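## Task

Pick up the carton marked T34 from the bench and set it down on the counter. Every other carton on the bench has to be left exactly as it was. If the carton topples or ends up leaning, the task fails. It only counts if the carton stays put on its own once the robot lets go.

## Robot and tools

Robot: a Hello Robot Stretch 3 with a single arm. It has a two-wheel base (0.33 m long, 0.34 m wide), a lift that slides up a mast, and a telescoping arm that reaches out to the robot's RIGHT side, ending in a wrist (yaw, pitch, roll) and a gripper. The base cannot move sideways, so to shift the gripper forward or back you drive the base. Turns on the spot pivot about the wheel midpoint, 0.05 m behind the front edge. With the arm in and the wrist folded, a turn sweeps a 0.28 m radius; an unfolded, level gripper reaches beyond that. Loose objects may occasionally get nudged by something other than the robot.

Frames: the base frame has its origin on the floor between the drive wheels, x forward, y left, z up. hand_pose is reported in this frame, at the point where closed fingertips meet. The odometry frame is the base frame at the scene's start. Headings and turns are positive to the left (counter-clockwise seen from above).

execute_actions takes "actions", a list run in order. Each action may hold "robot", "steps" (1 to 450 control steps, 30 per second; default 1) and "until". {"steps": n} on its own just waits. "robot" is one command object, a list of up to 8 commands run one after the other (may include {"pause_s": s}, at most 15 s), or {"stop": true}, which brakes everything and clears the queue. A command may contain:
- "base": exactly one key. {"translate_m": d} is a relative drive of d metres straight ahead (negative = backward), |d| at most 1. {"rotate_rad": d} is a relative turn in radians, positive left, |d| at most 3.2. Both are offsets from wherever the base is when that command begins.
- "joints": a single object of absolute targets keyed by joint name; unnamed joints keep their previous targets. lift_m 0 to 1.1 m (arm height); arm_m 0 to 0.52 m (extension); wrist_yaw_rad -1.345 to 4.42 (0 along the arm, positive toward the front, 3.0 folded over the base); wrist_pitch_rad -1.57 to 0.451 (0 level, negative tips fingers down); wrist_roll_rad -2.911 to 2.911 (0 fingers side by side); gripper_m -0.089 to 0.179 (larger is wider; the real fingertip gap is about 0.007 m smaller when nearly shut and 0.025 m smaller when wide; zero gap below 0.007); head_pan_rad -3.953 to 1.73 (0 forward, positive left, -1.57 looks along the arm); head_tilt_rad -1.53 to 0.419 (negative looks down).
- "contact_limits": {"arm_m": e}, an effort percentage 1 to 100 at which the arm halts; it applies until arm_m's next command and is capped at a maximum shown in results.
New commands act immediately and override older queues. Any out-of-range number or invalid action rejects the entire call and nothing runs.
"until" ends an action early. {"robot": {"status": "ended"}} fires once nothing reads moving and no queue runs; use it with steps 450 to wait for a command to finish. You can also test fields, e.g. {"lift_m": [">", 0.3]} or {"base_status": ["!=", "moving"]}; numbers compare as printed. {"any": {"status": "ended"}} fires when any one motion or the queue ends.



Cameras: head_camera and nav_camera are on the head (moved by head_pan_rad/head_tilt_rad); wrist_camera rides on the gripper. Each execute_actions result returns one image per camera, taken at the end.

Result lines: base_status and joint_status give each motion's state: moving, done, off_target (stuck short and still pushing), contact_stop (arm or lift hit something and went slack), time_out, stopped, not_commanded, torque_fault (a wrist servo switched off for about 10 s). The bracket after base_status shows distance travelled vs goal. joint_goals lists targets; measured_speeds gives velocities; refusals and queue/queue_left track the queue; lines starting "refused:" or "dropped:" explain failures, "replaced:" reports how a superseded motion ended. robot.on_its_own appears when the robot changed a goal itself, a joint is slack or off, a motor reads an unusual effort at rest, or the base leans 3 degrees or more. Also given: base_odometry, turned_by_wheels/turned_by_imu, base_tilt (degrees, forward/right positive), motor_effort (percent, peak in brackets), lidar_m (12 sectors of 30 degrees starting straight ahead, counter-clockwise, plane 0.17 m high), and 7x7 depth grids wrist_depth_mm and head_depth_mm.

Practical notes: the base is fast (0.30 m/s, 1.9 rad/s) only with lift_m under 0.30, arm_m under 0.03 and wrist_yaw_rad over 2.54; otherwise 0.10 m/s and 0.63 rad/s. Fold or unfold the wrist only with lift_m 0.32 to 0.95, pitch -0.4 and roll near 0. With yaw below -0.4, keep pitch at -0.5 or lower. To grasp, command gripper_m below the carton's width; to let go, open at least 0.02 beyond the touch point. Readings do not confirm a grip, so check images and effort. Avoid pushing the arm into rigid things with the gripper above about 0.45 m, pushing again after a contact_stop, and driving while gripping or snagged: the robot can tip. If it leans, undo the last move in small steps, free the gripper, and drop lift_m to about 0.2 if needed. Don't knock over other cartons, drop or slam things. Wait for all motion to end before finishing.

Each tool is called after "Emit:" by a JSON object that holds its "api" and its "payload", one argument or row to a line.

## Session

Emit:
{"api": "execute_actions", "payload": {
  "actions": [
    {"robot":{"joints":{"head_tilt_rad":-0.6,"lift_m":0.27,"wrist_pitch_rad":-0.4}},"steps":100,"until":{"robot":{"status":"ended"}}}
  ]
}}

Emit:
{"api": "execute_actions", "payload": {
  "actions": [
    {"robot":{"joints":{"head_pan_rad":-2.4}},"steps":100,"until":{"robot":{"status":"ended"}}}
  ]
}}

Scene clock: 1.90 s.
robot.base_odometry: x=+0.000 y=+0.000 heading=+0.000 (m, m, rad; robot's odometry frame)
robot.turned_by_wheels: +0.000 (rad since the last result)
robot.turned_by_imu: +0.000 (rad since the last result)
robot.base_tilt: forward=+0.2 right=-0.3 (deg)
robot.lidar_m: 0.66 0.67 2.13 1.95 2.14 0.84 0.78 0.79 1.01 2.42 1.02 0.72
robot.head_depth_mm: 2060 2226 971 797 1412 1149 1191 / 2055 2191 978 790 1422 1214 1203 / 2031 2180 994 793 1515 1154 1176 / 2023 2171 1003 786 1436 1166 1180 / 1981 2188 1015 777 1559 1242 1183 / 2001 2154 1023 773 1447 1170 1159 / 1977 2160 1037 776 1789 1176 1168
robot.base_status: not_commanded
robot.joint_positions: lift_m=+0.271 arm_m=+0.001 wrist_yaw_rad=+3.011 wrist_pitch_rad=-0.419 wrist_roll_rad=-0.007 gripper_m=+0.037 head_pan_rad=+0.009 head_tilt_rad=-0.592
robot.joint_goals: lift_m=+0.270 arm_m=+0.001 wrist_yaw_rad=+3.011 wrist_pitch_rad=-0.400 wrist_roll_rad=-0.007 gripper_m=+0.037 head_pan_rad=+0.009 head_tilt_rad=-0.600
robot.joint_status: lift_m=done arm_m=not_commanded wrist_yaw_rad=not_commanded wrist_pitch_rad=done wrist_roll_rad=not_commanded gripper_m=not_commanded head_pan_rad=not_commanded head_tilt_rad=done
robot.measured_speeds: translate_m=+0.000 rotate_rad=+0.000 lift_m=+0.000 arm_m=+0.000 wrist_yaw_rad=+0.000 wrist_pitch_rad=+0.000 wrist_roll_rad=+0.000 head_pan_rad=+0.000 head_tilt_rad=+0.000
robot: refusals=0 queue=done queue_left=0
robot.motor_effort: left_wheel=+0(0) right_wheel=+1(1) lift_m=+12(21) arm_m=-1(0) wrist_yaw_rad=+0(0) wrist_pitch_rad=+9(9) wrist_roll_rad=+0(0) gripper_m=+1(0) head_pan_rad=+0(0) head_tilt_rad=-3(30) (%)
robot.hand_pose: x=+0.0080 y=+0.0767 z=+0.2831 quat_wxyz=(+0.192, +0.697, +0.102, +0.683) (m; robot's base frame)
robot.wrist_depth_mm: - - - - - - - / - - - - - - - / 879 896 934 962 981 - 646 / 664 675 725 725 734 747 654 / 543 554 - 584 590 602 591 / 465 500 - - 500 496 499 / - - - - 415 427 431
pictures: head_camera (sideways: a quarter turn clockwise sets it upright), nav_camera (sideways: a quarter turn counterclockwise sets it upright), wrist_camera
camera_calibration (this result's frames):
head_camera: T_world_to_cam=[[-0.530474, -0.0115933, -0.847622, 1.13126], [-0.0494957, 0.998624, 0.0173176, -0.0199169], [0.846255, 0.0511402, -0.530318, 0.644646], [0, 0, 0, 1]] pos_world=[0.0535827, 0.0000372665, 1.30109]
nav_camera: T_world_to_cam=[[0.538171, -0.0120234, 0.84275, -1.05956], [0.00968025, -0.999744, -0.0204449, 0.0779081], [0.84278, 0.0191609, -0.537917, 0.653576], [0, 0, 0, 1]] pos_world=[0.0186514, 0.0526255, 1.24611]
wrist_camera: T_world_to_cam=[[0.991697, -0.101597, 0.0788319, -0.0280843], [0.00887693, -0.55748, -0.830143, 0.312404], [0.128288, 0.82395, -0.551949, 0.255863], [0, 0, 0, 1]] pos_world=[-0.00774605, -0.0395128, 0.402777]
Images, in order (width x height): head_camera 896x504, nav_camera 672x504, wrist_camera 644x364.

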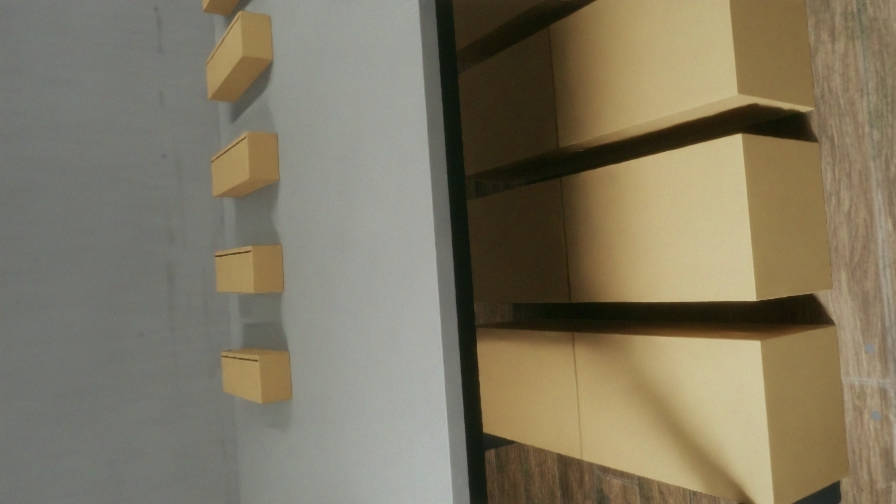

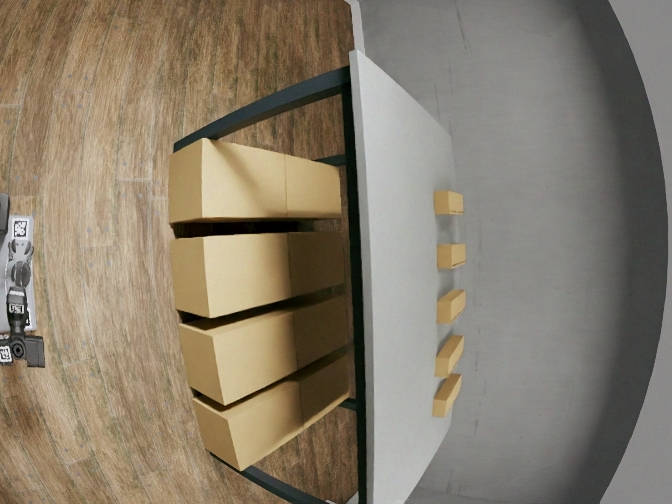

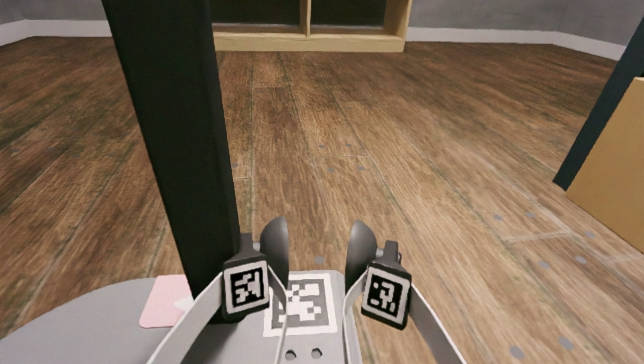

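Scene clock: 3.50 s.
robot.base_odometry: x=+0.000 y=+0.000 heading=+0.000 (m, m, rad; robot's odometry frame)
robot.turned_by_wheels: +0.000 (rad since the last result)
robot.turned_by_imu: +0.000 (rad since the last result)
robot.base_tilt: forward=+0.2 right=-0.3 (deg)
robot.lidar_m: 0.66 0.67 2.13 1.96 2.14 0.84 0.78 0.79 1.01 2.43 1.02 0.72
robot.head_depth_mm: 1215 1322 987 875 978 1125 1217 / 1301 1400 997 953 1080 1249 1221 / 1393 1491 1011 1044 1198 1397 1221 / 1497 1612 1082 1160 1347 1465 1235 / 1618 1723 1161 1289 1546 1476 1234 / 1792 1945 1268 1465 1726 1482 1232 / 1966 2209 1407 1761 1857 1489 1239
robot.base_status: not_commanded
robot.joint_positions: lift_m=+0.271 arm_m=+0.001 wrist_yaw_rad=+3.011 wrist_pitch_rad=-0.419 wrist_roll_rad=-0.007 gripper_m=+0.037 head_pan_rad=-2.393 head_tilt_rad=-0.592
robot.joint_goals: lift_m=+0.270 arm_m=+0.001 wrist_yaw_rad=+3.011 wrist_pitch_rad=-0.400 wrist_roll_rad=-0.007 gripper_m=+0.037 head_pan_rad=-2.400 head_tilt_rad=-0.600
robot.joint_status: lift_m=done arm_m=not_commanded wrist_yaw_rad=not_commanded wrist_pitch_rad=done wrist_roll_rad=not_commanded gripper_m=not_commanded head_pan_rad=done head_tilt_rad=done
robot.measured_speeds: translate_m=+0.000 rotate_rad=+0.000 lift_m=+0.000 arm_m=+0.000 wrist_yaw_rad=+0.000 wrist_pitch_rad=+0.000 wrist_roll_rad=+0.000 head_pan_rad=+0.000 head_tilt_rad=+0.000
robot: refusals=0 queue=done queue_left=0
robot.motor_effort: left_wheel=+0(0) right_wheel=+1(1) lift_m=+12(12) arm_m=-1(1) wrist_yaw_rad=+0(1) wrist_pitch_rad=+8(8) wrist_roll_rad=+0(0) gripper_m=-1(0) head_pan_rad=-2(31) head_tilt_rad=-2(3) (%)
robot.hand_pose: x=+0.0080 y=+0.0767 z=+0.2831 quat_wxyz=(+0.192, +0.697, +0.102, +0.683) (m; robot's base frame)
robot.wrist_depth_mm: - - - - - - - / - - - - - - - / 875 910 953 957 986 - 666 / 678 676 710 725 737 752 647 / 548 555 - 577 593 596 606 / 465 500 - - 503 500 501 / - - - - 416 423 431
pictures: head_camera (sideways: a quarter turn clockwise sets it upright), nav_camera (sideways: a quarter turn counterclockwise sets it upright), wrist_camera
camera_calibration (this result's frames):
head_camera: T_world_to_cam=[[0.384326, 0.366278, -0.847428, 1.12543], [0.709565, -0.704427, 0.0173323, -0.0245664], [-0.590603, -0.607966, -0.530628, 0.653815], [0, 0, 0, 1]] pos_world=[-0.0289547, -0.0320273, 1.30108]
nav_camera: T_world_to_cam=[[-0.405927, -0.354016, 0.842553, -1.05355], [-0.680903, 0.732088, -0.020445, 0.0821209], [-0.609585, -0.581996, -0.538225, 0.662837], [0, 0, 0, 1]] pos_world=[0.032308, -0.0473244, 1.24611]
wrist_camera: T_world_to_cam=[[0.991697, -0.101597, 0.078832, -0.0280843], [0.00887704, -0.55748, -0.830143, 0.312404], [0.128288, 0.82395, -0.551949, 0.255863], [0, 0, 0, 1]] pos_world=[-0.00774606, -0.0395128, 0.402777]
Images, in order (width x height): head_camera 896x504, nav_camera 672x504, wrist_camera 644x364.

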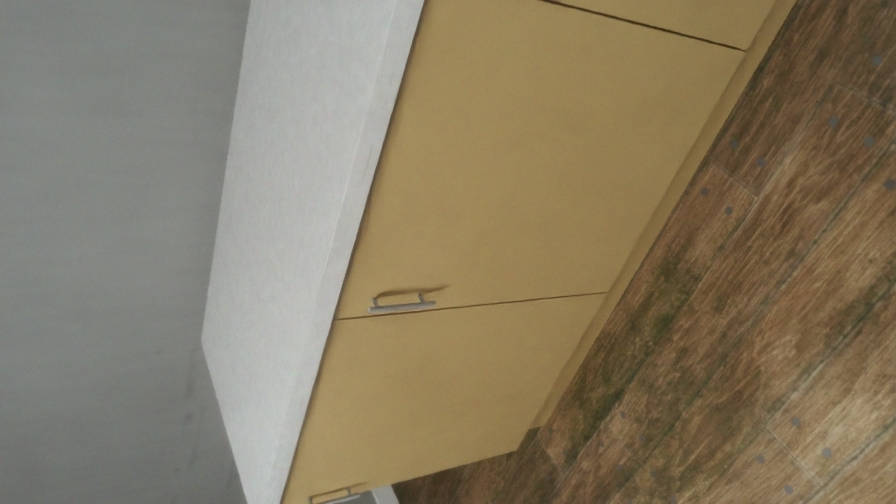

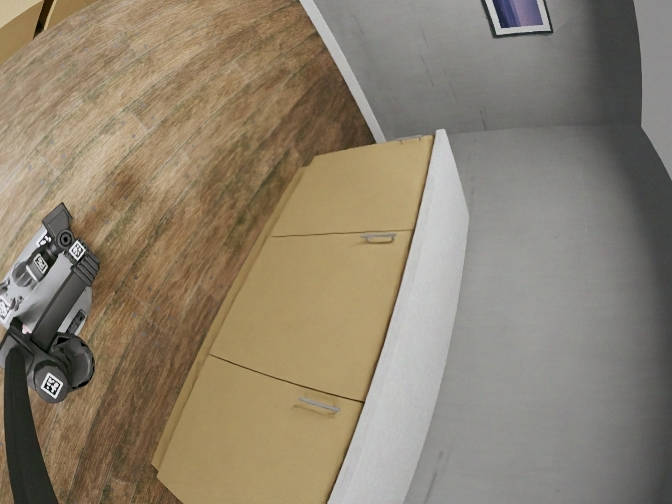

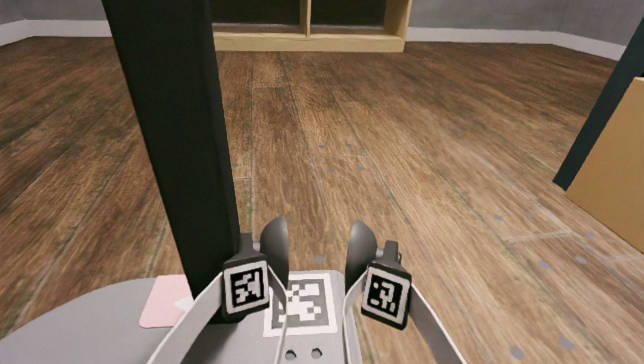

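Emit:
{"api": "execute_actions", "payload": {
  "actions": [
    {"robot":[{"base":{"rotate_rad":1.4},"joints":{"head_pan_rad":-1.7}},{"base":{"translate_m":0.95}},{"base":{"rotate_rad":-1.28}},{"base":{"translate_m":1}},{"base":{"translate_m":0.5}}],"steps":450},
    {"steps":150,"until":{"robot":{"status":"ended"}}}
  ]
}}

Scene clock: 27.40 s.
robot.base_odometry: x=+1.651 y=+1.116 heading=+0.120 (m, m, rad; robot's odometry frame)
robot.turned_by_wheels: +0.120 (rad since the last result)
robot.turned_by_imu: +0.127 (rad since the last result)
robot.base_tilt: forward=+0.2 right=-0.3 (deg)
robot.lidar_m: 0.64 0.67 0.95 1.36 1.28 1.74 2.59 0.75 0.54 0.93 0.86 0.66
robot.head_depth_mm: 3050 1739 850 681 690 1118 1111 / 2962 1519 982 718 1340 829 1033 / 2840 1619 1138 1878 1483 1365 1199 / 2847 3093 3231 2284 1824 1469 1231 / 2940 3234 3466 2399 1836 1480 1227 / 2876 3265 3355 2420 1845 1485 1246 / 2647 2489 2355 2150 1847 1492 1242
robot.base_status: done (translate_m +0.5000 of +0.5000)
robot.joint_positions: lift_m=+0.271 arm_m=+0.001 wrist_yaw_rad=+3.011 wrist_pitch_rad=-0.418 wrist_roll_rad=-0.007 gripper_m=+0.037 head_pan_rad=-1.707 head_tilt_rad=-0.593
robot.joint_goals: lift_m=+0.270 arm_m=+0.001 wrist_yaw_rad=+3.011 wrist_pitch_rad=-0.400 wrist_roll_rad=-0.007 gripper_m=+0.037 head_pan_rad=-1.700 head_tilt_rad=-0.600
robot.joint_status: lift_m=done arm_m=not_commanded wrist_yaw_rad=not_commanded wrist_pitch_rad=done wrist_roll_rad=not_commanded gripper_m=not_commanded head_pan_rad=done head_tilt_rad=done
robot.measured_speeds: translate_m=+0.000 rotate_rad=+0.000 lift_m=+0.000 arm_m=+0.000 wrist_yaw_rad=+0.000 wrist_pitch_rad=+0.000 wrist_roll_rad=+0.000 head_pan_rad=+0.000 head_tilt_rad=+0.000
robot: refusals=0 queue=done queue_left=0
robot.motor_effort: left_wheel=+0(9) right_wheel=+0(9) lift_m=+13(13) arm_m=-1(1) wrist_yaw_rad=-1(0) wrist_pitch_rad=+8(8) wrist_roll_rad=+0(0) gripper_m=+0(1) head_pan_rad=+3(27) head_tilt_rad=-3(3) (%)
robot.hand_pose: x=+0.0080 y=+0.0767 z=+0.2832 quat_wxyz=(+0.192, +0.697, +0.102, +0.683) (m; robot's base frame)
robot.wrist_depth_mm: - - - - - 984 692 / - - - - - 998 680 / 875 875 932 988 - 914 672 / 672 676 709 738 753 753 670 / 540 558 - 585 593 595 608 / 475 491 - - 501 496 506 / - - - - 417 428 432
pictures: head_camera (sideways: a quarter turn clockwise sets it upright), nav_camera (sideways: a quarter turn counterclockwise sets it upright), wrist_camera
camera_calibration (this result's frames):
head_camera: T_world_to_cam=[[0.0654017, 0.52736, -0.847121, 1.12697], [0.995273, -0.0955521, 0.0173555, -0.0263394], [-0.0717916, -0.844252, -0.531116, 0.651285], [0, 0, 0, 1]] pos_world=[-0.000734212, -0.0469876, 1.30105]
nav_camera: T_world_to_cam=[[-0.089883, -0.531553, 0.842242, -1.05507], [-0.990619, 0.135113, -0.0204452, 0.0840104], [-0.102931, -0.836179, -0.538711, 0.660379], [0, 0, 0, 1]] pos_world=[0.0563625, -0.0199826, 1.2461]
wrist_camera: T_world_to_cam=[[0.991692, -0.101635, 0.0788459, -0.0280976], [0.0089303, -0.557076, -0.830414, 0.312552], [0.128323, 0.824219, -0.55154, 0.255751], [0, 0, 0, 1]] pos_world=[-0.00774568, -0.0395359, 0.40282]
Images, in order (width x height): head_camera 896x504, nav_camera 672x504, wrist_camera 644x364.

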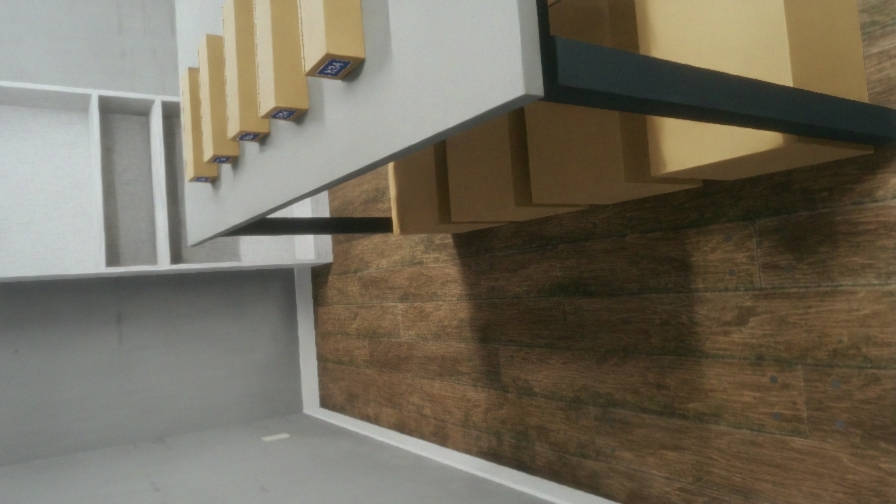

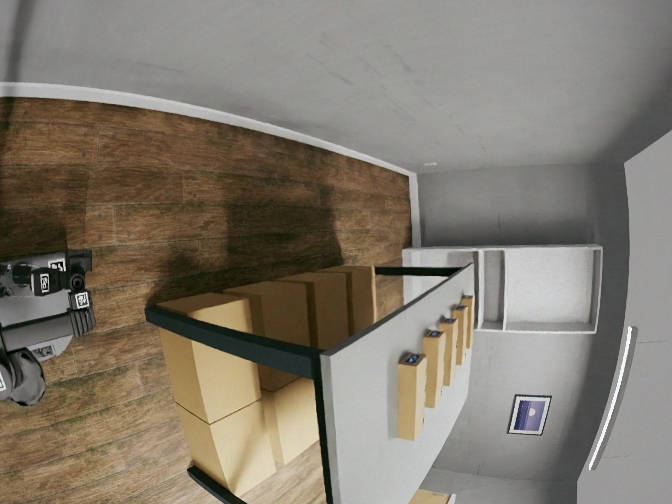

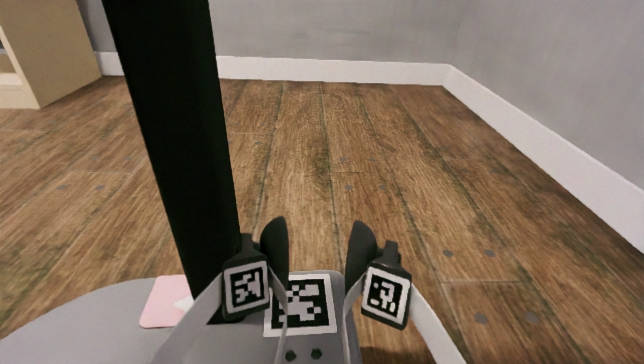

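Emit:
{"api": "execute_actions", "payload": {
  "actions": [
    {"robot":[{"base":{"translate_m":0.29}},{"base":{"rotate_rad":-1.64}},{"base":{"translate_m":0.95},"joints":{"head_pan_rad":-1.1}},{"joints":{"lift_m":0.92}},{"joints":{"wrist_yaw_rad":0,"gripper_m":0.15}}],"steps":450},
    {"steps":200,"until":{"robot":{"status":"ended"}}}
  ]
}}

Scene clock: 50.90 s.
robot.base_odometry: x=+1.987 y=+0.202 heading=-1.520 (m, m, rad; robot's odometry frame)
robot.turned_by_wheels: -1.640 (rad since the last result)
robot.turned_by_imu: -1.603 (rad since the last result)
robot.base_tilt: forward=+0.2 right=-0.3 (deg)
robot.lidar_m: 1.34 0.49 0.36 0.35 0.36 0.50 1.38 2.21 0.49 0.47 0.49 0.67
robot.head_depth_mm: 2861 2583 979 626 569 1178 982 / 3038 2702 985 654 583 1120 958 / 3184 2765 843 686 1344 1185 989 / 3321 3002 973 696 1389 1191 1115 / 3529 3804 893 700 1490 1166 1154 / 3448 3546 962 754 1456 1226 1208 / 3004 3174 911 807 1510 1249 1248
robot.base_status: done (translate_m +0.9500 of +0.9500)
robot.joint_positions: lift_m=+0.919 arm_m=+0.001 wrist_yaw_rad=+0.003 wrist_pitch_rad=-0.418 wrist_roll_rad=-0.007 gripper_m=+0.150 head_pan_rad=-1.107 head_tilt_rad=-0.593
robot.joint_goals: lift_m=+0.920 arm_m=+0.001 wrist_yaw_rad=+0.000 wrist_pitch_rad=-0.400 wrist_roll_rad=-0.007 gripper_m=+0.150 head_pan_rad=-1.100 head_tilt_rad=-0.600
robot.joint_status: lift_m=done arm_m=not_commanded wrist_yaw_rad=done wrist_pitch_rad=done wrist_roll_rad=not_commanded gripper_m=done head_pan_rad=done head_tilt_rad=done
robot.measured_speeds: translate_m=+0.000 rotate_rad=+0.000 lift_m=+0.000 arm_m=+0.000 wrist_yaw_rad=+0.000 wrist_pitch_rad=+0.000 wrist_roll_rad=+0.000 head_pan_rad=+0.000 head_tilt_rad=+0.000
robot: refusals=0 queue=done queue_left=0
robot.motor_effort: left_wheel=+1(9) right_wheel=+0(6) lift_m=+31(33) arm_m=-1(1) wrist_yaw_rad=-2(3) wrist_pitch_rad=+8(8) wrist_roll_rad=+0(0) gripper_m=+0(83) head_pan_rad=+1(25) head_tilt_rad=-3(4) (%)
robot.hand_pose: x=-0.0209 y=-0.3702 z=+0.9322 quat_wxyz=(+0.694, +0.148, -0.689, -0.145) (m; robot's base frame)
robot.wrist_depth_mm: 509 505 862 975 - - - / 354 415 340 467 346 547 - / 301 306 319 330 343 352 370 / 259 257 258 258 258 261 268 / - - - - - 319 314 / 910 - 951 954 973 - 401 / 760 802 788 834 829 - 412
pictures: head_camera (sideways: a quarter turn clockwise sets it upright), nav_camera (sideways: a quarter turn counterclockwise sets it upright), wrist_camera
camera_calibration (this result's frames):
head_camera: T_world_to_cam=[[-0.243644, 0.472281, -0.847106, 1.12884], [0.87555, 0.482816, 0.0173567, -0.0256106], [0.417194, -0.737454, -0.531141, 0.648334], [0, 0, 0, 1]] pos_world=[0.0269763, -0.0426464, 1.30105]
nav_camera: T_world_to_cam=[[0.225801, -0.48956, 0.842227, -1.05698], [-0.894035, -0.447531, -0.0204452, 0.0834212], [0.386932, -0.748363, -0.538736, 0.657423], [0, 0, 0, 1]] pos_world=[0.0588697, 0.0118717, 1.2461]
wrist_camera: T_world_to_cam=[[-0.996388, -0.0315227, 0.0788558, -0.11157], [-0.0831559, 0.550595, -0.83062, 1.01118], [-0.0172342, -0.834177, -0.551227, 0.368467], [0, 0, 0, 1]] pos_world=[-0.0207318, -0.252899, 1.05181]
Images, in order (width x height): head_camera 896x504, nav_camera 672x504, wrist_camera 644x364.

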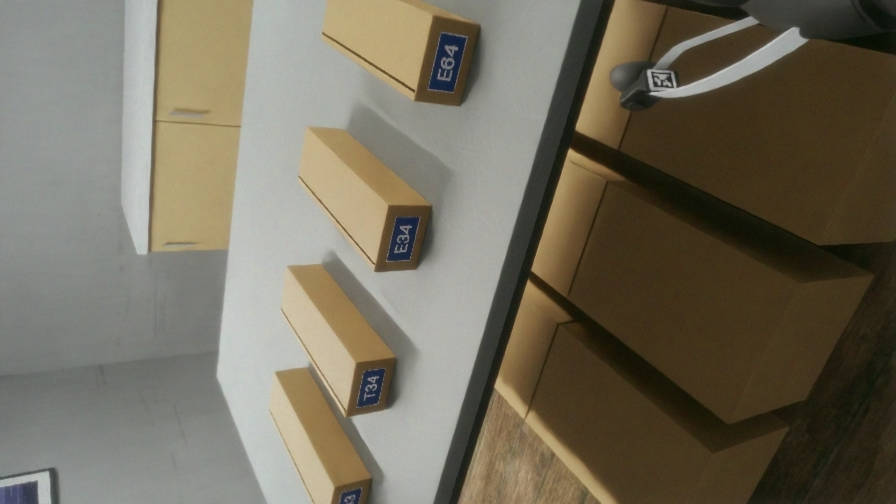

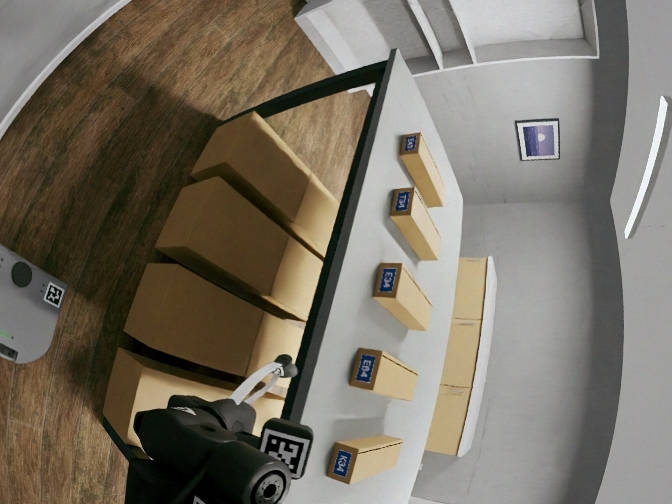

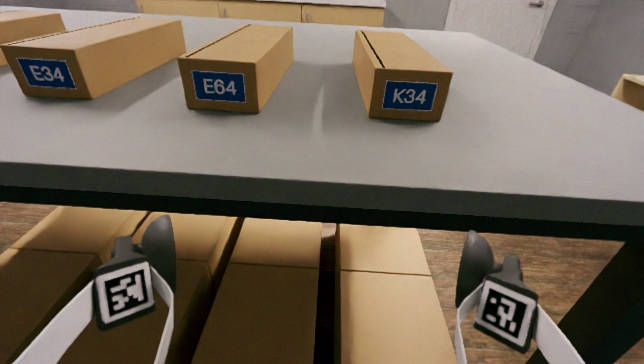

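Emit:
{"api": "execute_actions", "payload": {
  "actions": [
    {"robot":[{"base":{"translate_m":0.51},"joints":{"lift_m":0.95,"head_pan_rad":-1.57}},{"joints":{"arm_m":0.13}}],"steps":450,"until":{"robot":{"status":"ended"}}}
  ]
}}

Scene clock: 62.77 s.
robot.base_odometry: x=+2.013 y=-0.308 heading=-1.520 (m, m, rad; robot's odometry frame)
robot.turned_by_wheels: +0.000 (rad since the last result)
robot.turned_by_imu: +0.000 (rad since the last result)
robot.base_tilt: forward=+0.2 right=-0.3 (deg)
robot.lidar_m: 1.31 0.49 0.36 0.35 0.36 0.50 1.39 0.67 0.49 0.47 0.51 0.69
robot.head_depth_mm: 2946 2665 1029 - - 1135 967 / 2946 2689 1050 - - 1215 1039 / 2949 2690 991 - - 1119 970 / 2966 2673 892 663 1301 1161 971 / 2947 2687 1010 714 631 1230 1030 / 2993 2705 1030 659 632 1166 980 / 2978 3186 1038 676 633 1209 985
robot.base_status: done (translate_m +0.5100 of +0.5100)
robot.joint_positions: lift_m=+0.949 arm_m=+0.130 wrist_yaw_rad=+0.002 wrist_pitch_rad=-0.418 wrist_roll_rad=-0.007 gripper_m=+0.150 head_pan_rad=-1.563 head_tilt_rad=-0.593
robot.joint_goals: lift_m=+0.950 arm_m=+0.130 wrist_yaw_rad=+0.000 wrist_pitch_rad=-0.400 wrist_roll_rad=-0.007 gripper_m=+0.150 head_pan_rad=-1.570 head_tilt_rad=-0.600
robot.joint_status: lift_m=done arm_m=done wrist_yaw_rad=done wrist_pitch_rad=done wrist_roll_rad=not_commanded gripper_m=done head_pan_rad=done head_tilt_rad=done
robot.measured_speeds: translate_m=+0.000 rotate_rad=+0.000 lift_m=+0.000 arm_m=+0.000 wrist_yaw_rad=+0.000 wrist_pitch_rad=+0.000 wrist_roll_rad=+0.000 head_pan_rad=+0.000 head_tilt_rad=+0.000
robot: refusals=0 queue=done queue_left=0
robot.motor_effort: left_wheel=+0(5) right_wheel=+0(3) lift_m=+32(33) arm_m=+2(3) wrist_yaw_rad=-2(2) wrist_pitch_rad=+8(8) wrist_roll_rad=+0(0) gripper_m=+0(1) head_pan_rad=-2(20) head_tilt_rad=-2(3) (%)
robot.hand_pose: x=-0.0211 y=-0.4991 z=+0.9622 quat_wxyz=(+0.694, +0.148, -0.689, -0.146) (m; robot's base frame)
robot.wrist_depth_mm: - - - - - - - / 524 361 521 434 633 664 703 / 249 292 364 265 406 300 374 / 262 272 278 270 308 266 267 / 228 239 235 241 245 253 255 / 196 - 197 200 204 - 212 / - 166 169 173 175 172 181
pictures: head_camera (sideways: a quarter turn clockwise sets it upright), nav_camera (sideways: a quarter turn counterclockwise sets it upright), wrist_camera
camera_calibration (this result's frames):
head_camera: T_world_to_cam=[[-0.0107759, 0.531315, -0.847106, 1.12742], [0.9987, 0.047928, 0.0173567, -0.0263618], [0.0498219, -0.845817, -0.531141, 0.650575], [0, 0, 0, 1]] pos_world=[0.00606354, -0.0474819, 1.30105]
nav_camera: T_world_to_cam=[[-0.0128528, -0.538971, 0.842226, -1.05552], [-0.999758, -0.00810777, -0.0204452, 0.0840661], [0.017848, -0.842286, -0.538736, 0.659674], [0, 0, 0, 1]] pos_world=[0.0587056, -0.0125789, 1.2461]
wrist_camera: T_world_to_cam=[[-0.996423, -0.0303816, 0.0788597, -0.117688], [-0.0825309, 0.55058, -0.830693, 1.10711], [-0.0181807, -0.83423, -0.551117, 0.277369], [0, 0, 0, 1]] pos_world=[-0.0208534, -0.381739, 1.08181]
Images, in order (width x height): head_camera 896x504, nav_camera 672x504, wrist_camera 644x364.

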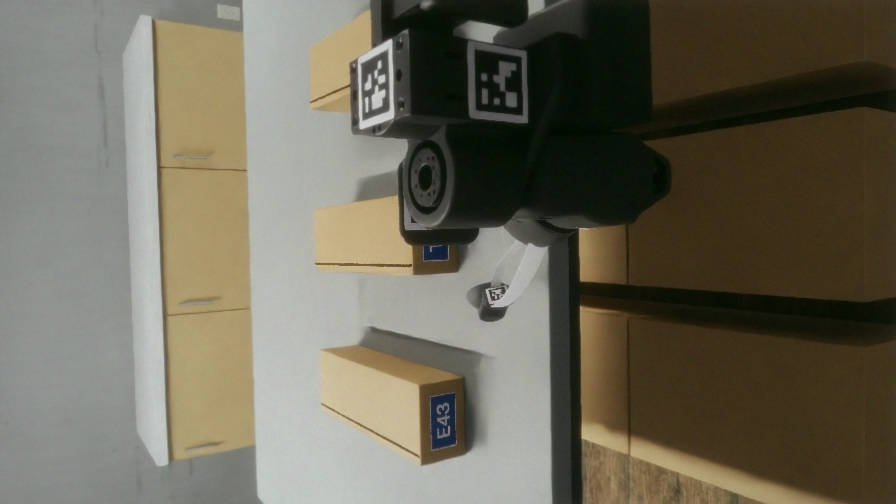

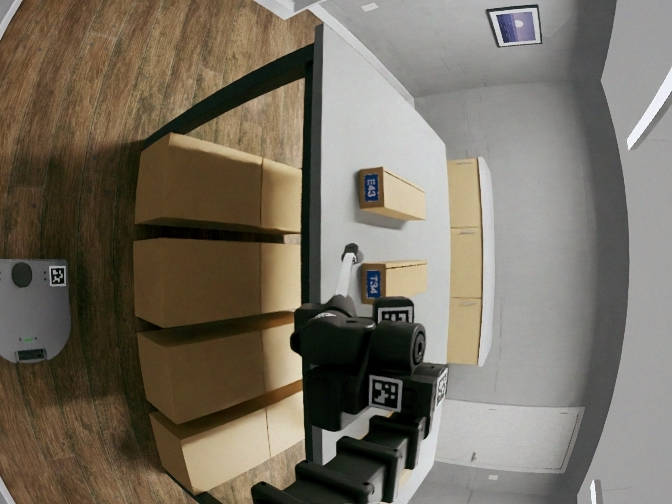

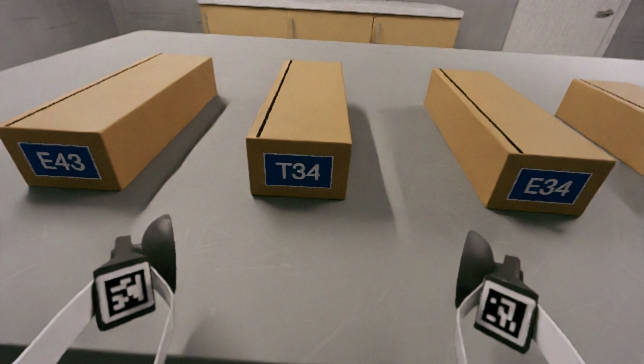

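Emit:
{"api": "execute_actions", "payload": {
  "actions": [
    {"robot":[{"base":{"translate_m":0.02},"joints":{"lift_m":0.938}},{"joints":{"arm_m":0.305}},{"joints":{"gripper_m":0.03}},{"joints":{"lift_m":1.06}}],"steps":450,"until":{"robot":{"status":"ended"}}}
  ]
}}

Scene clock: 76.33 s.
robot.base_odometry: x=+2.014 y=-0.328 heading=-1.520 (m, m, rad; robot's odometry frame)
robot.turned_by_wheels: +0.000 (rad since the last result)
robot.turned_by_imu: -0.002 (rad since the last result)
robot.base_tilt: forward=+0.2 right=-0.3 (deg)
robot.lidar_m: 1.31 0.49 0.36 0.35 0.36 0.49 1.39 0.67 0.49 0.47 0.50 0.70
robot.head_depth_mm: 2867 2679 871 651 627 1146 984 / 2884 - 900 682 626 1232 1010 / 2887 - 838 687 628 1154 966 / 2962 2688 841 696 629 1159 970 / 2995 2673 984 698 632 1238 1050 / 2980 2702 1029 657 633 1170 982 / 2951 3285 1034 680 636 1246 988
robot.base_status: done (translate_m +0.0200 of +0.0200)
robot.joint_positions: lift_m=+1.059 arm_m=+0.305 wrist_yaw_rad=+0.001 wrist_pitch_rad=-0.420 wrist_roll_rad=-0.007 gripper_m=+0.040 head_pan_rad=-1.563 head_tilt_rad=-0.593
robot.joint_goals: lift_m=+1.060 arm_m=+0.305 wrist_yaw_rad=+0.000 wrist_pitch_rad=-0.400 wrist_roll_rad=-0.007 gripper_m=+0.038 head_pan_rad=-1.570 head_tilt_rad=-0.600
robot.joint_status: lift_m=done arm_m=done wrist_yaw_rad=done wrist_pitch_rad=done wrist_roll_rad=not_commanded gripper_m=done head_pan_rad=done head_tilt_rad=done
robot.measured_speeds: translate_m=+0.000 rotate_rad=+0.000 lift_m=+0.000 arm_m=+0.000 wrist_yaw_rad=+0.000 wrist_pitch_rad=+0.000 wrist_roll_rad=+0.000 head_pan_rad=+0.000 head_tilt_rad=+0.000
robot: refusals=0 queue=done queue_left=0
robot.on_its_own: gripper_m is held at +0.038, not at your +0.030, by its stall guard, which is still easing
robot.motor_effort: left_wheel=+1(5) right_wheel=+0(1) lift_m=+32(34) arm_m=+2(2) wrist_yaw_rad=-1(1) wrist_pitch_rad=+9(10) wrist_roll_rad=+0(0) gripper_m=-34(100) head_pan_rad=-2(2) head_tilt_rad=-3(3) (%)
robot.hand_pose: x=-0.0212 y=-0.6738 z=+1.0716 quat_wxyz=(+0.694, +0.149, -0.689, -0.147) (m; robot's base frame)
robot.wrist_depth_mm: - - - - - - - / - - - - - - - / 628 602 637 660 678 692 728 / 456 449 477 225 506 517 542 / 364 312 355 162 390 335 403 / 251 - 126 127 134 274 293 / 221 263 103 104 109 274 236
pictures: head_camera (sideways: a quarter turn clockwise sets it upright), nav_camera (sideways: a quarter turn counterclockwise sets it upright), wrist_camera
camera_calibration (this result's frames):
head_camera: T_world_to_cam=[[-0.0107403, 0.531343, -0.847088, 1.12739], [0.998703, 0.0478601, 0.017358, -0.0263635], [0.0497648, -0.845804, -0.531168, 0.650612], [0, 0, 0, 1]] pos_world=[0.00606034, -0.0474819, 1.30104]
nav_camera: T_world_to_cam=[[-0.0128889, -0.538997, 0.842209, -1.0555], [-0.999759, -0.00803977, -0.0204452, 0.0840662], [0.0177911, -0.842269, -0.538763, 0.65971], [0, 0, 0, 1]] pos_world=[0.0587047, -0.0125806, 1.2461]
wrist_camera: T_world_to_cam=[[-0.99643, -0.0301824, 0.0788408, -0.131567], [-0.0823539, 0.552908, -0.829163, 1.29408], [-0.0185656, -0.832696, -0.55342, 0.195395], [0, 0, 0, 1]] pos_world=[-0.020897, -0.556772, 1.19151]
Images, in order (width x height): head_camera 896x504, nav_camera 672x504, wrist_camera 644x364.

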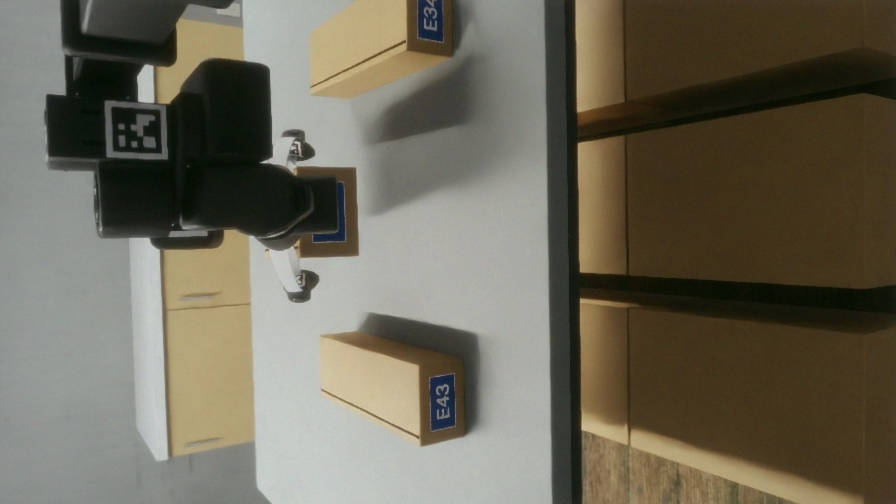

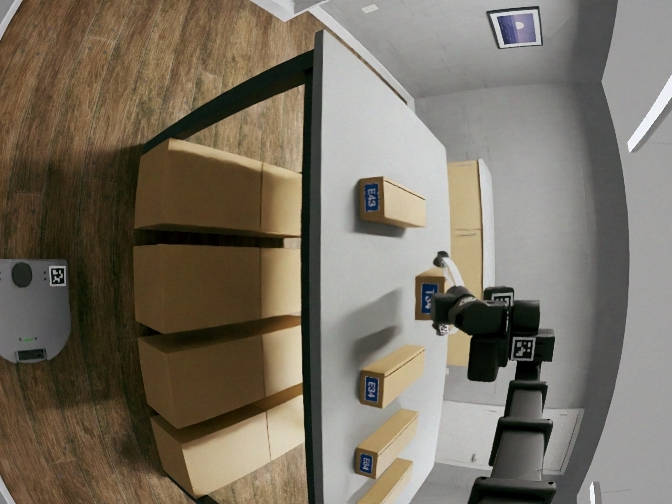

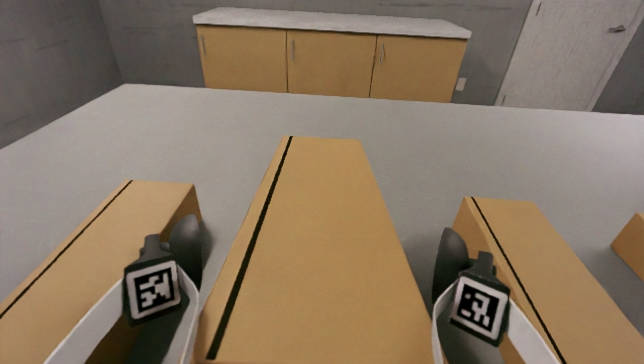

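Emit:
{"api": "execute_actions", "payload": {
  "actions": [
    {"robot":{"joints":{"lift_m":0.94}},"steps":150,"until":{"robot":{"status":"ended"}}},
    {"robot":[{"joints":{"gripper_m":0.15}},{"joints":{"arm_m":0.26,"lift_m":0.932}},{"joints":{"gripper_m":0.03}},{"joints":{"lift_m":1.04}}],"steps":450,"until":{"robot":{"status":"ended"}}}
  ]
}}

Scene clock: 90.73 s.
robot.base_odometry: x=+2.014 y=-0.328 heading=-1.520 (m, m, rad; robot's odometry frame)
robot.turned_by_wheels: +0.000 (rad since the last result)
robot.turned_by_imu: -0.004 (rad since the last result)
robot.base_tilt: forward=+0.2 right=-0.3 (deg)
robot.lidar_m: 1.31 0.49 0.36 0.35 0.36 0.49 1.39 0.67 0.49 0.47 0.51 0.69
robot.head_depth_mm: 2943 - 783 652 1283 1153 977 / 2890 - 851 684 627 1230 1012 / 2961 - - 688 628 1158 973 / 2979 2708 845 691 630 1160 973 / 2930 2706 1011 699 632 1236 1044 / 2944 2722 1027 656 633 1172 979 / 3002 3263 1034 679 634 1240 988
robot.base_status: done (translate_m +0.0200 of +0.0200)
robot.joint_positions: lift_m=+1.039 arm_m=+0.260 wrist_yaw_rad=+0.001 wrist_pitch_rad=-0.422 wrist_roll_rad=-0.007 gripper_m=+0.037 head_pan_rad=-1.563 head_tilt_rad=-0.593
robot.joint_goals: lift_m=+1.040 arm_m=+0.260 wrist_yaw_rad=+0.000 wrist_pitch_rad=-0.400 wrist_roll_rad=-0.007 gripper_m=+0.036 head_pan_rad=-1.570 head_tilt_rad=-0.600
robot.joint_status: lift_m=done arm_m=done wrist_yaw_rad=done wrist_pitch_rad=done wrist_roll_rad=not_commanded gripper_m=done head_pan_rad=done head_tilt_rad=done
robot.measured_speeds: translate_m=+0.000 rotate_rad=+0.000 lift_m=+0.000 arm_m=+0.000 wrist_yaw_rad=+0.000 wrist_pitch_rad=+0.000 wrist_roll_rad=+0.000 head_pan_rad=+0.000 head_tilt_rad=+0.000
robot: refusals=0 queue=done queue_left=0
robot.on_its_own: gripper_m is held at +0.036, not at your +0.030, by its stall guard, which is still easing
robot.motor_effort: left_wheel=+1(1) right_wheel=+0(0) lift_m=+32(32) arm_m=-3(5) wrist_yaw_rad=-1(1) wrist_pitch_rad=+10(16) wrist_roll_rad=+0(0) gripper_m=-21(98) head_pan_rad=-3(2) head_tilt_rad=-2(3) (%)
robot.hand_pose: x=-0.0212 y=-0.6292 z=+1.0512 quat_wxyz=(+0.694, +0.149, -0.689, -0.147) (m; robot's base frame)
robot.wrist_depth_mm: - - - - - - - / - 828 858 - - - - / 557 564 586 230 613 655 687 / 428 336 375 167 434 371 493 / 278 285 134 131 146 310 368 / 227 248 138 137 133 274 250 / 201 249 252 250 258 253 214
pictures: head_camera (sideways: a quarter turn clockwise sets it upright), nav_camera (sideways: a quarter turn counterclockwise sets it upright), wrist_camera
camera_calibration (this result's frames):
head_camera: T_world_to_cam=[[-0.010739, 0.531536, -0.846968, 1.12724], [0.998703, 0.0478509, 0.0173671, -0.0263754], [0.0497595, -0.845683, -0.53136, 0.650861], [0, 0, 0, 1]] pos_world=[0.00606009, -0.0474817, 1.30103]
nav_camera: T_world_to_cam=[[-0.0128902, -0.539188, 0.842087, -1.05534], [-0.999759, -0.00802989, -0.0204453, 0.0840663], [0.0177857, -0.842147, -0.538954, 0.659959], [0, 0, 0, 1]] pos_world=[0.0587046, -0.0125682, 1.24609]
wrist_camera: T_world_to_cam=[[-0.996411, -0.0304446, 0.0789819, -0.128917], [-0.0825852, 0.554309, -0.828203, 1.25238], [-0.0185661, -0.831754, -0.554834, 0.223356], [0, 0, 0, 1]] pos_world=[-0.0208796, -0.512351, 1.17133]
Images, in order (width x height): head_camera 896x504, nav_camera 672x504, wrist_camera 644x364.

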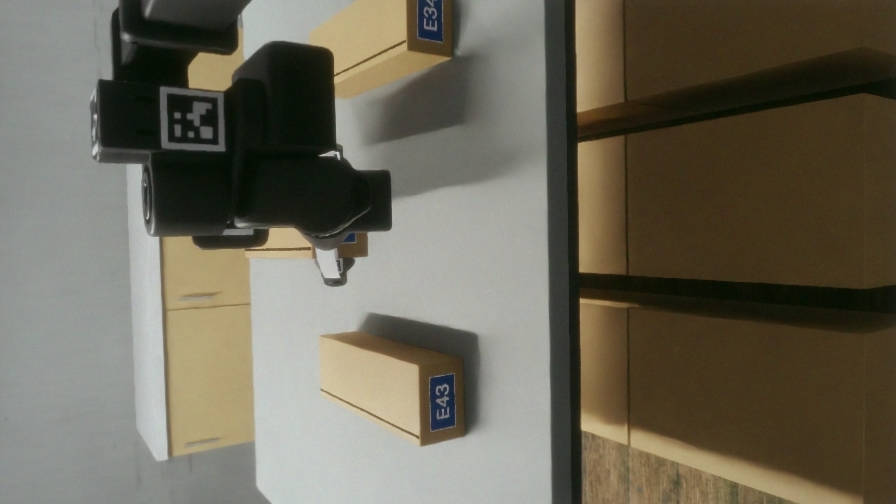

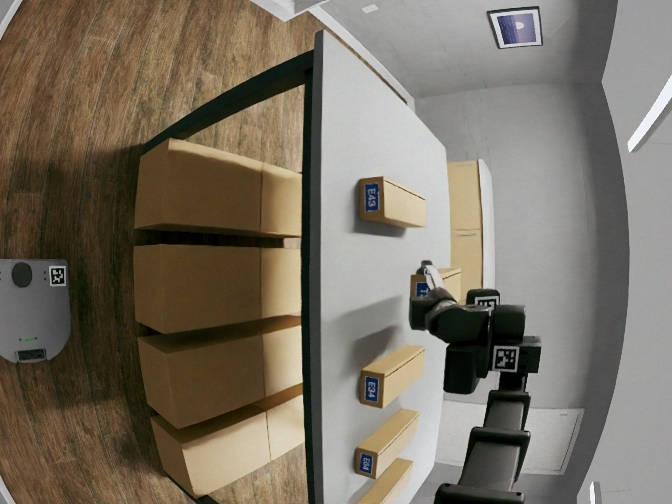

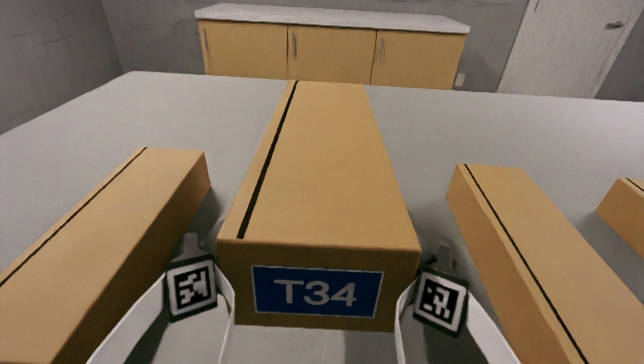

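Emit:
{"api": "execute_actions", "payload": {
  "actions": [
    {"robot":[{"joints":{"arm_m":0,"lift_m":1.07,"head_pan_rad":-0.2,"head_tilt_rad":-0.9}},{"base":{"rotate_rad":-0.1}},{"base":{"translate_m":0.95}},{"base":{"rotate_rad":-1.5}}],"steps":450},
    {"steps":250,"until":{"robot":{"status":"ended"}}}
  ]
}}

Scene clock: 117.37 s.
robot.base_odometry: x=+1.967 y=-1.277 heading=-3.120 (m, m, rad; robot's odometry frame)
robot.turned_by_wheels: -1.600 (rad since the last result)
robot.turned_by_imu: -1.572 (rad since the last result)
robot.base_tilt: forward=+0.2 right=-0.3 (deg)
robot.lidar_m: 2.70 1.34 0.77 1.01 0.62 0.45 0.43 0.44 0.60 1.61 0.59 0.60
robot.head_depth_mm: 938 789 1599 1303 1127 1215 1106 / 993 2420 1583 1417 1402 1248 1105 / 2433 2360 1720 1671 1436 1252 1109 / 2496 2567 2026 1689 1439 1255 1114 / 2442 2600 2052 1694 1440 1265 1113 / 2562 2615 2071 1706 1450 1268 1121 / 2933 2602 2080 1704 1467 1269 1122
robot.base_status: done (rotate_rad -1.4999 of -1.5000)
robot.joint_positions: lift_m=+1.069 arm_m=+0.001 wrist_yaw_rad=+0.001 wrist_pitch_rad=-0.422 wrist_roll_rad=-0.007 gripper_m=+0.041 head_pan_rad=-0.207 head_tilt_rad=-0.889
robot.joint_goals: lift_m=+1.070 arm_m=+0.000 wrist_yaw_rad=+0.000 wrist_pitch_rad=-0.400 wrist_roll_rad=-0.007 gripper_m=+0.039 head_pan_rad=-0.200 head_tilt_rad=-0.900
robot.joint_status: lift_m=done arm_m=done wrist_yaw_rad=done wrist_pitch_rad=done wrist_roll_rad=not_commanded gripper_m=done head_pan_rad=done head_tilt_rad=done
robot.measured_speeds: translate_m=+0.000 rotate_rad=+0.000 lift_m=+0.000 arm_m=+0.000 wrist_yaw_rad=+0.000 wrist_pitch_rad=+0.000 wrist_roll_rad=+0.000 head_pan_rad=+0.000 head_tilt_rad=+0.000
robot: refusals=0 queue=done queue_left=0
robot.on_its_own: gripper_m is held at +0.039, not at your +0.030, by its stall guard, which is not easing now
robot.motor_effort: left_wheel=+2(6) right_wheel=-1(3) lift_m=+32(34) arm_m=-3(3) wrist_yaw_rad=-1(1) wrist_pitch_rad=+10(11) wrist_roll_rad=+0(0) gripper_m=-20(21) head_pan_rad=+2(33) head_tilt_rad=-4(26) (%)
robot.hand_pose: x=-0.0212 y=-0.3699 z=+1.0811 quat_wxyz=(+0.694, +0.149, -0.689, -0.148) (m; robot's base frame)
robot.wrist_depth_mm: - - - - - 720 474 / 871 883 - - - 703 470 / 585 731 - 231 - 702 462 / 487 - - 168 - 692 462 / - - 134 132 146 682 454 / - - 138 138 137 664 455 / 918 975 - - - 622 442
pictures: head_camera (sideways: a quarter turn clockwise sets it upright), nav_camera (sideways: a quarter turn counterclockwise sets it upright), wrist_camera
camera_calibration (this result's frames):
head_camera: T_world_to_cam=[[-0.740392, 0.148705, -0.65552, 0.882152], [0.172683, 0.984571, 0.02831, -0.0355742], [0.649615, -0.0922365, -0.754647, 0.937648], [0, 0, 0, 1]] pos_world=[0.0501713, -0.00966995, 1.28687]
nav_camera: T_world_to_cam=[[0.741127, -0.173064, 0.648675, -0.807849], [-0.211003, -0.977288, -0.01966, 0.0782247], [0.637345, -0.122302, -0.760811, 0.944762], [0, 0, 0, 1]] pos_world=[0.0130858, 0.0521847, 1.24435]
wrist_camera: T_world_to_cam=[[-0.996411, -0.0304793, 0.0789645, -0.123378], [-0.0825815, 0.554691, -0.827948, 1.13327], [-0.0185656, -0.831498, -0.555218, 0.456098], [0, 0, 0, 1]] pos_world=[-0.0208799, -0.253133, 1.20127]
Images, in order (width x height): head_camera 896x504, nav_camera 672x504, wrist_camera 644x364.

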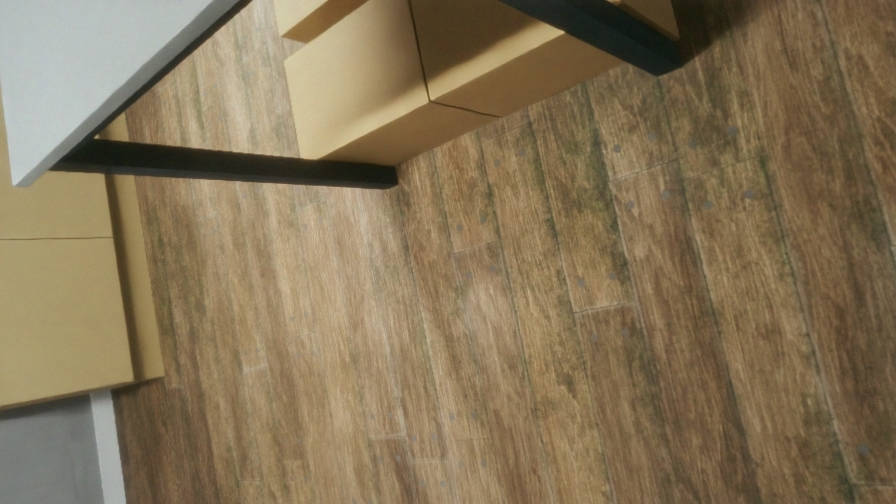

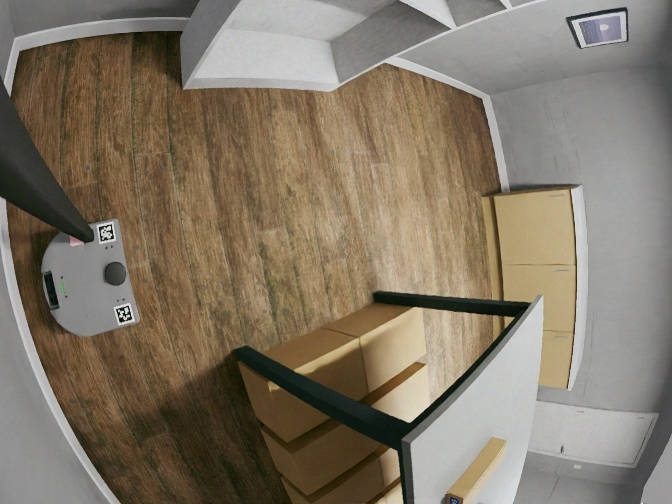

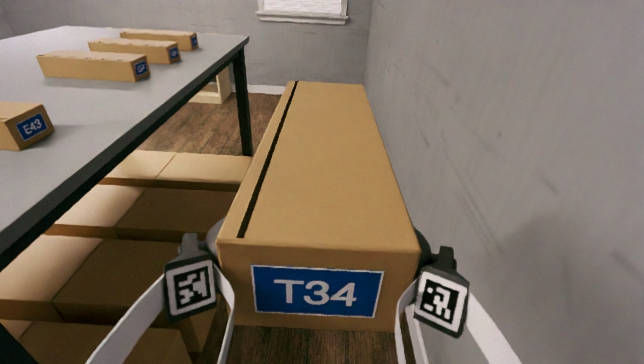

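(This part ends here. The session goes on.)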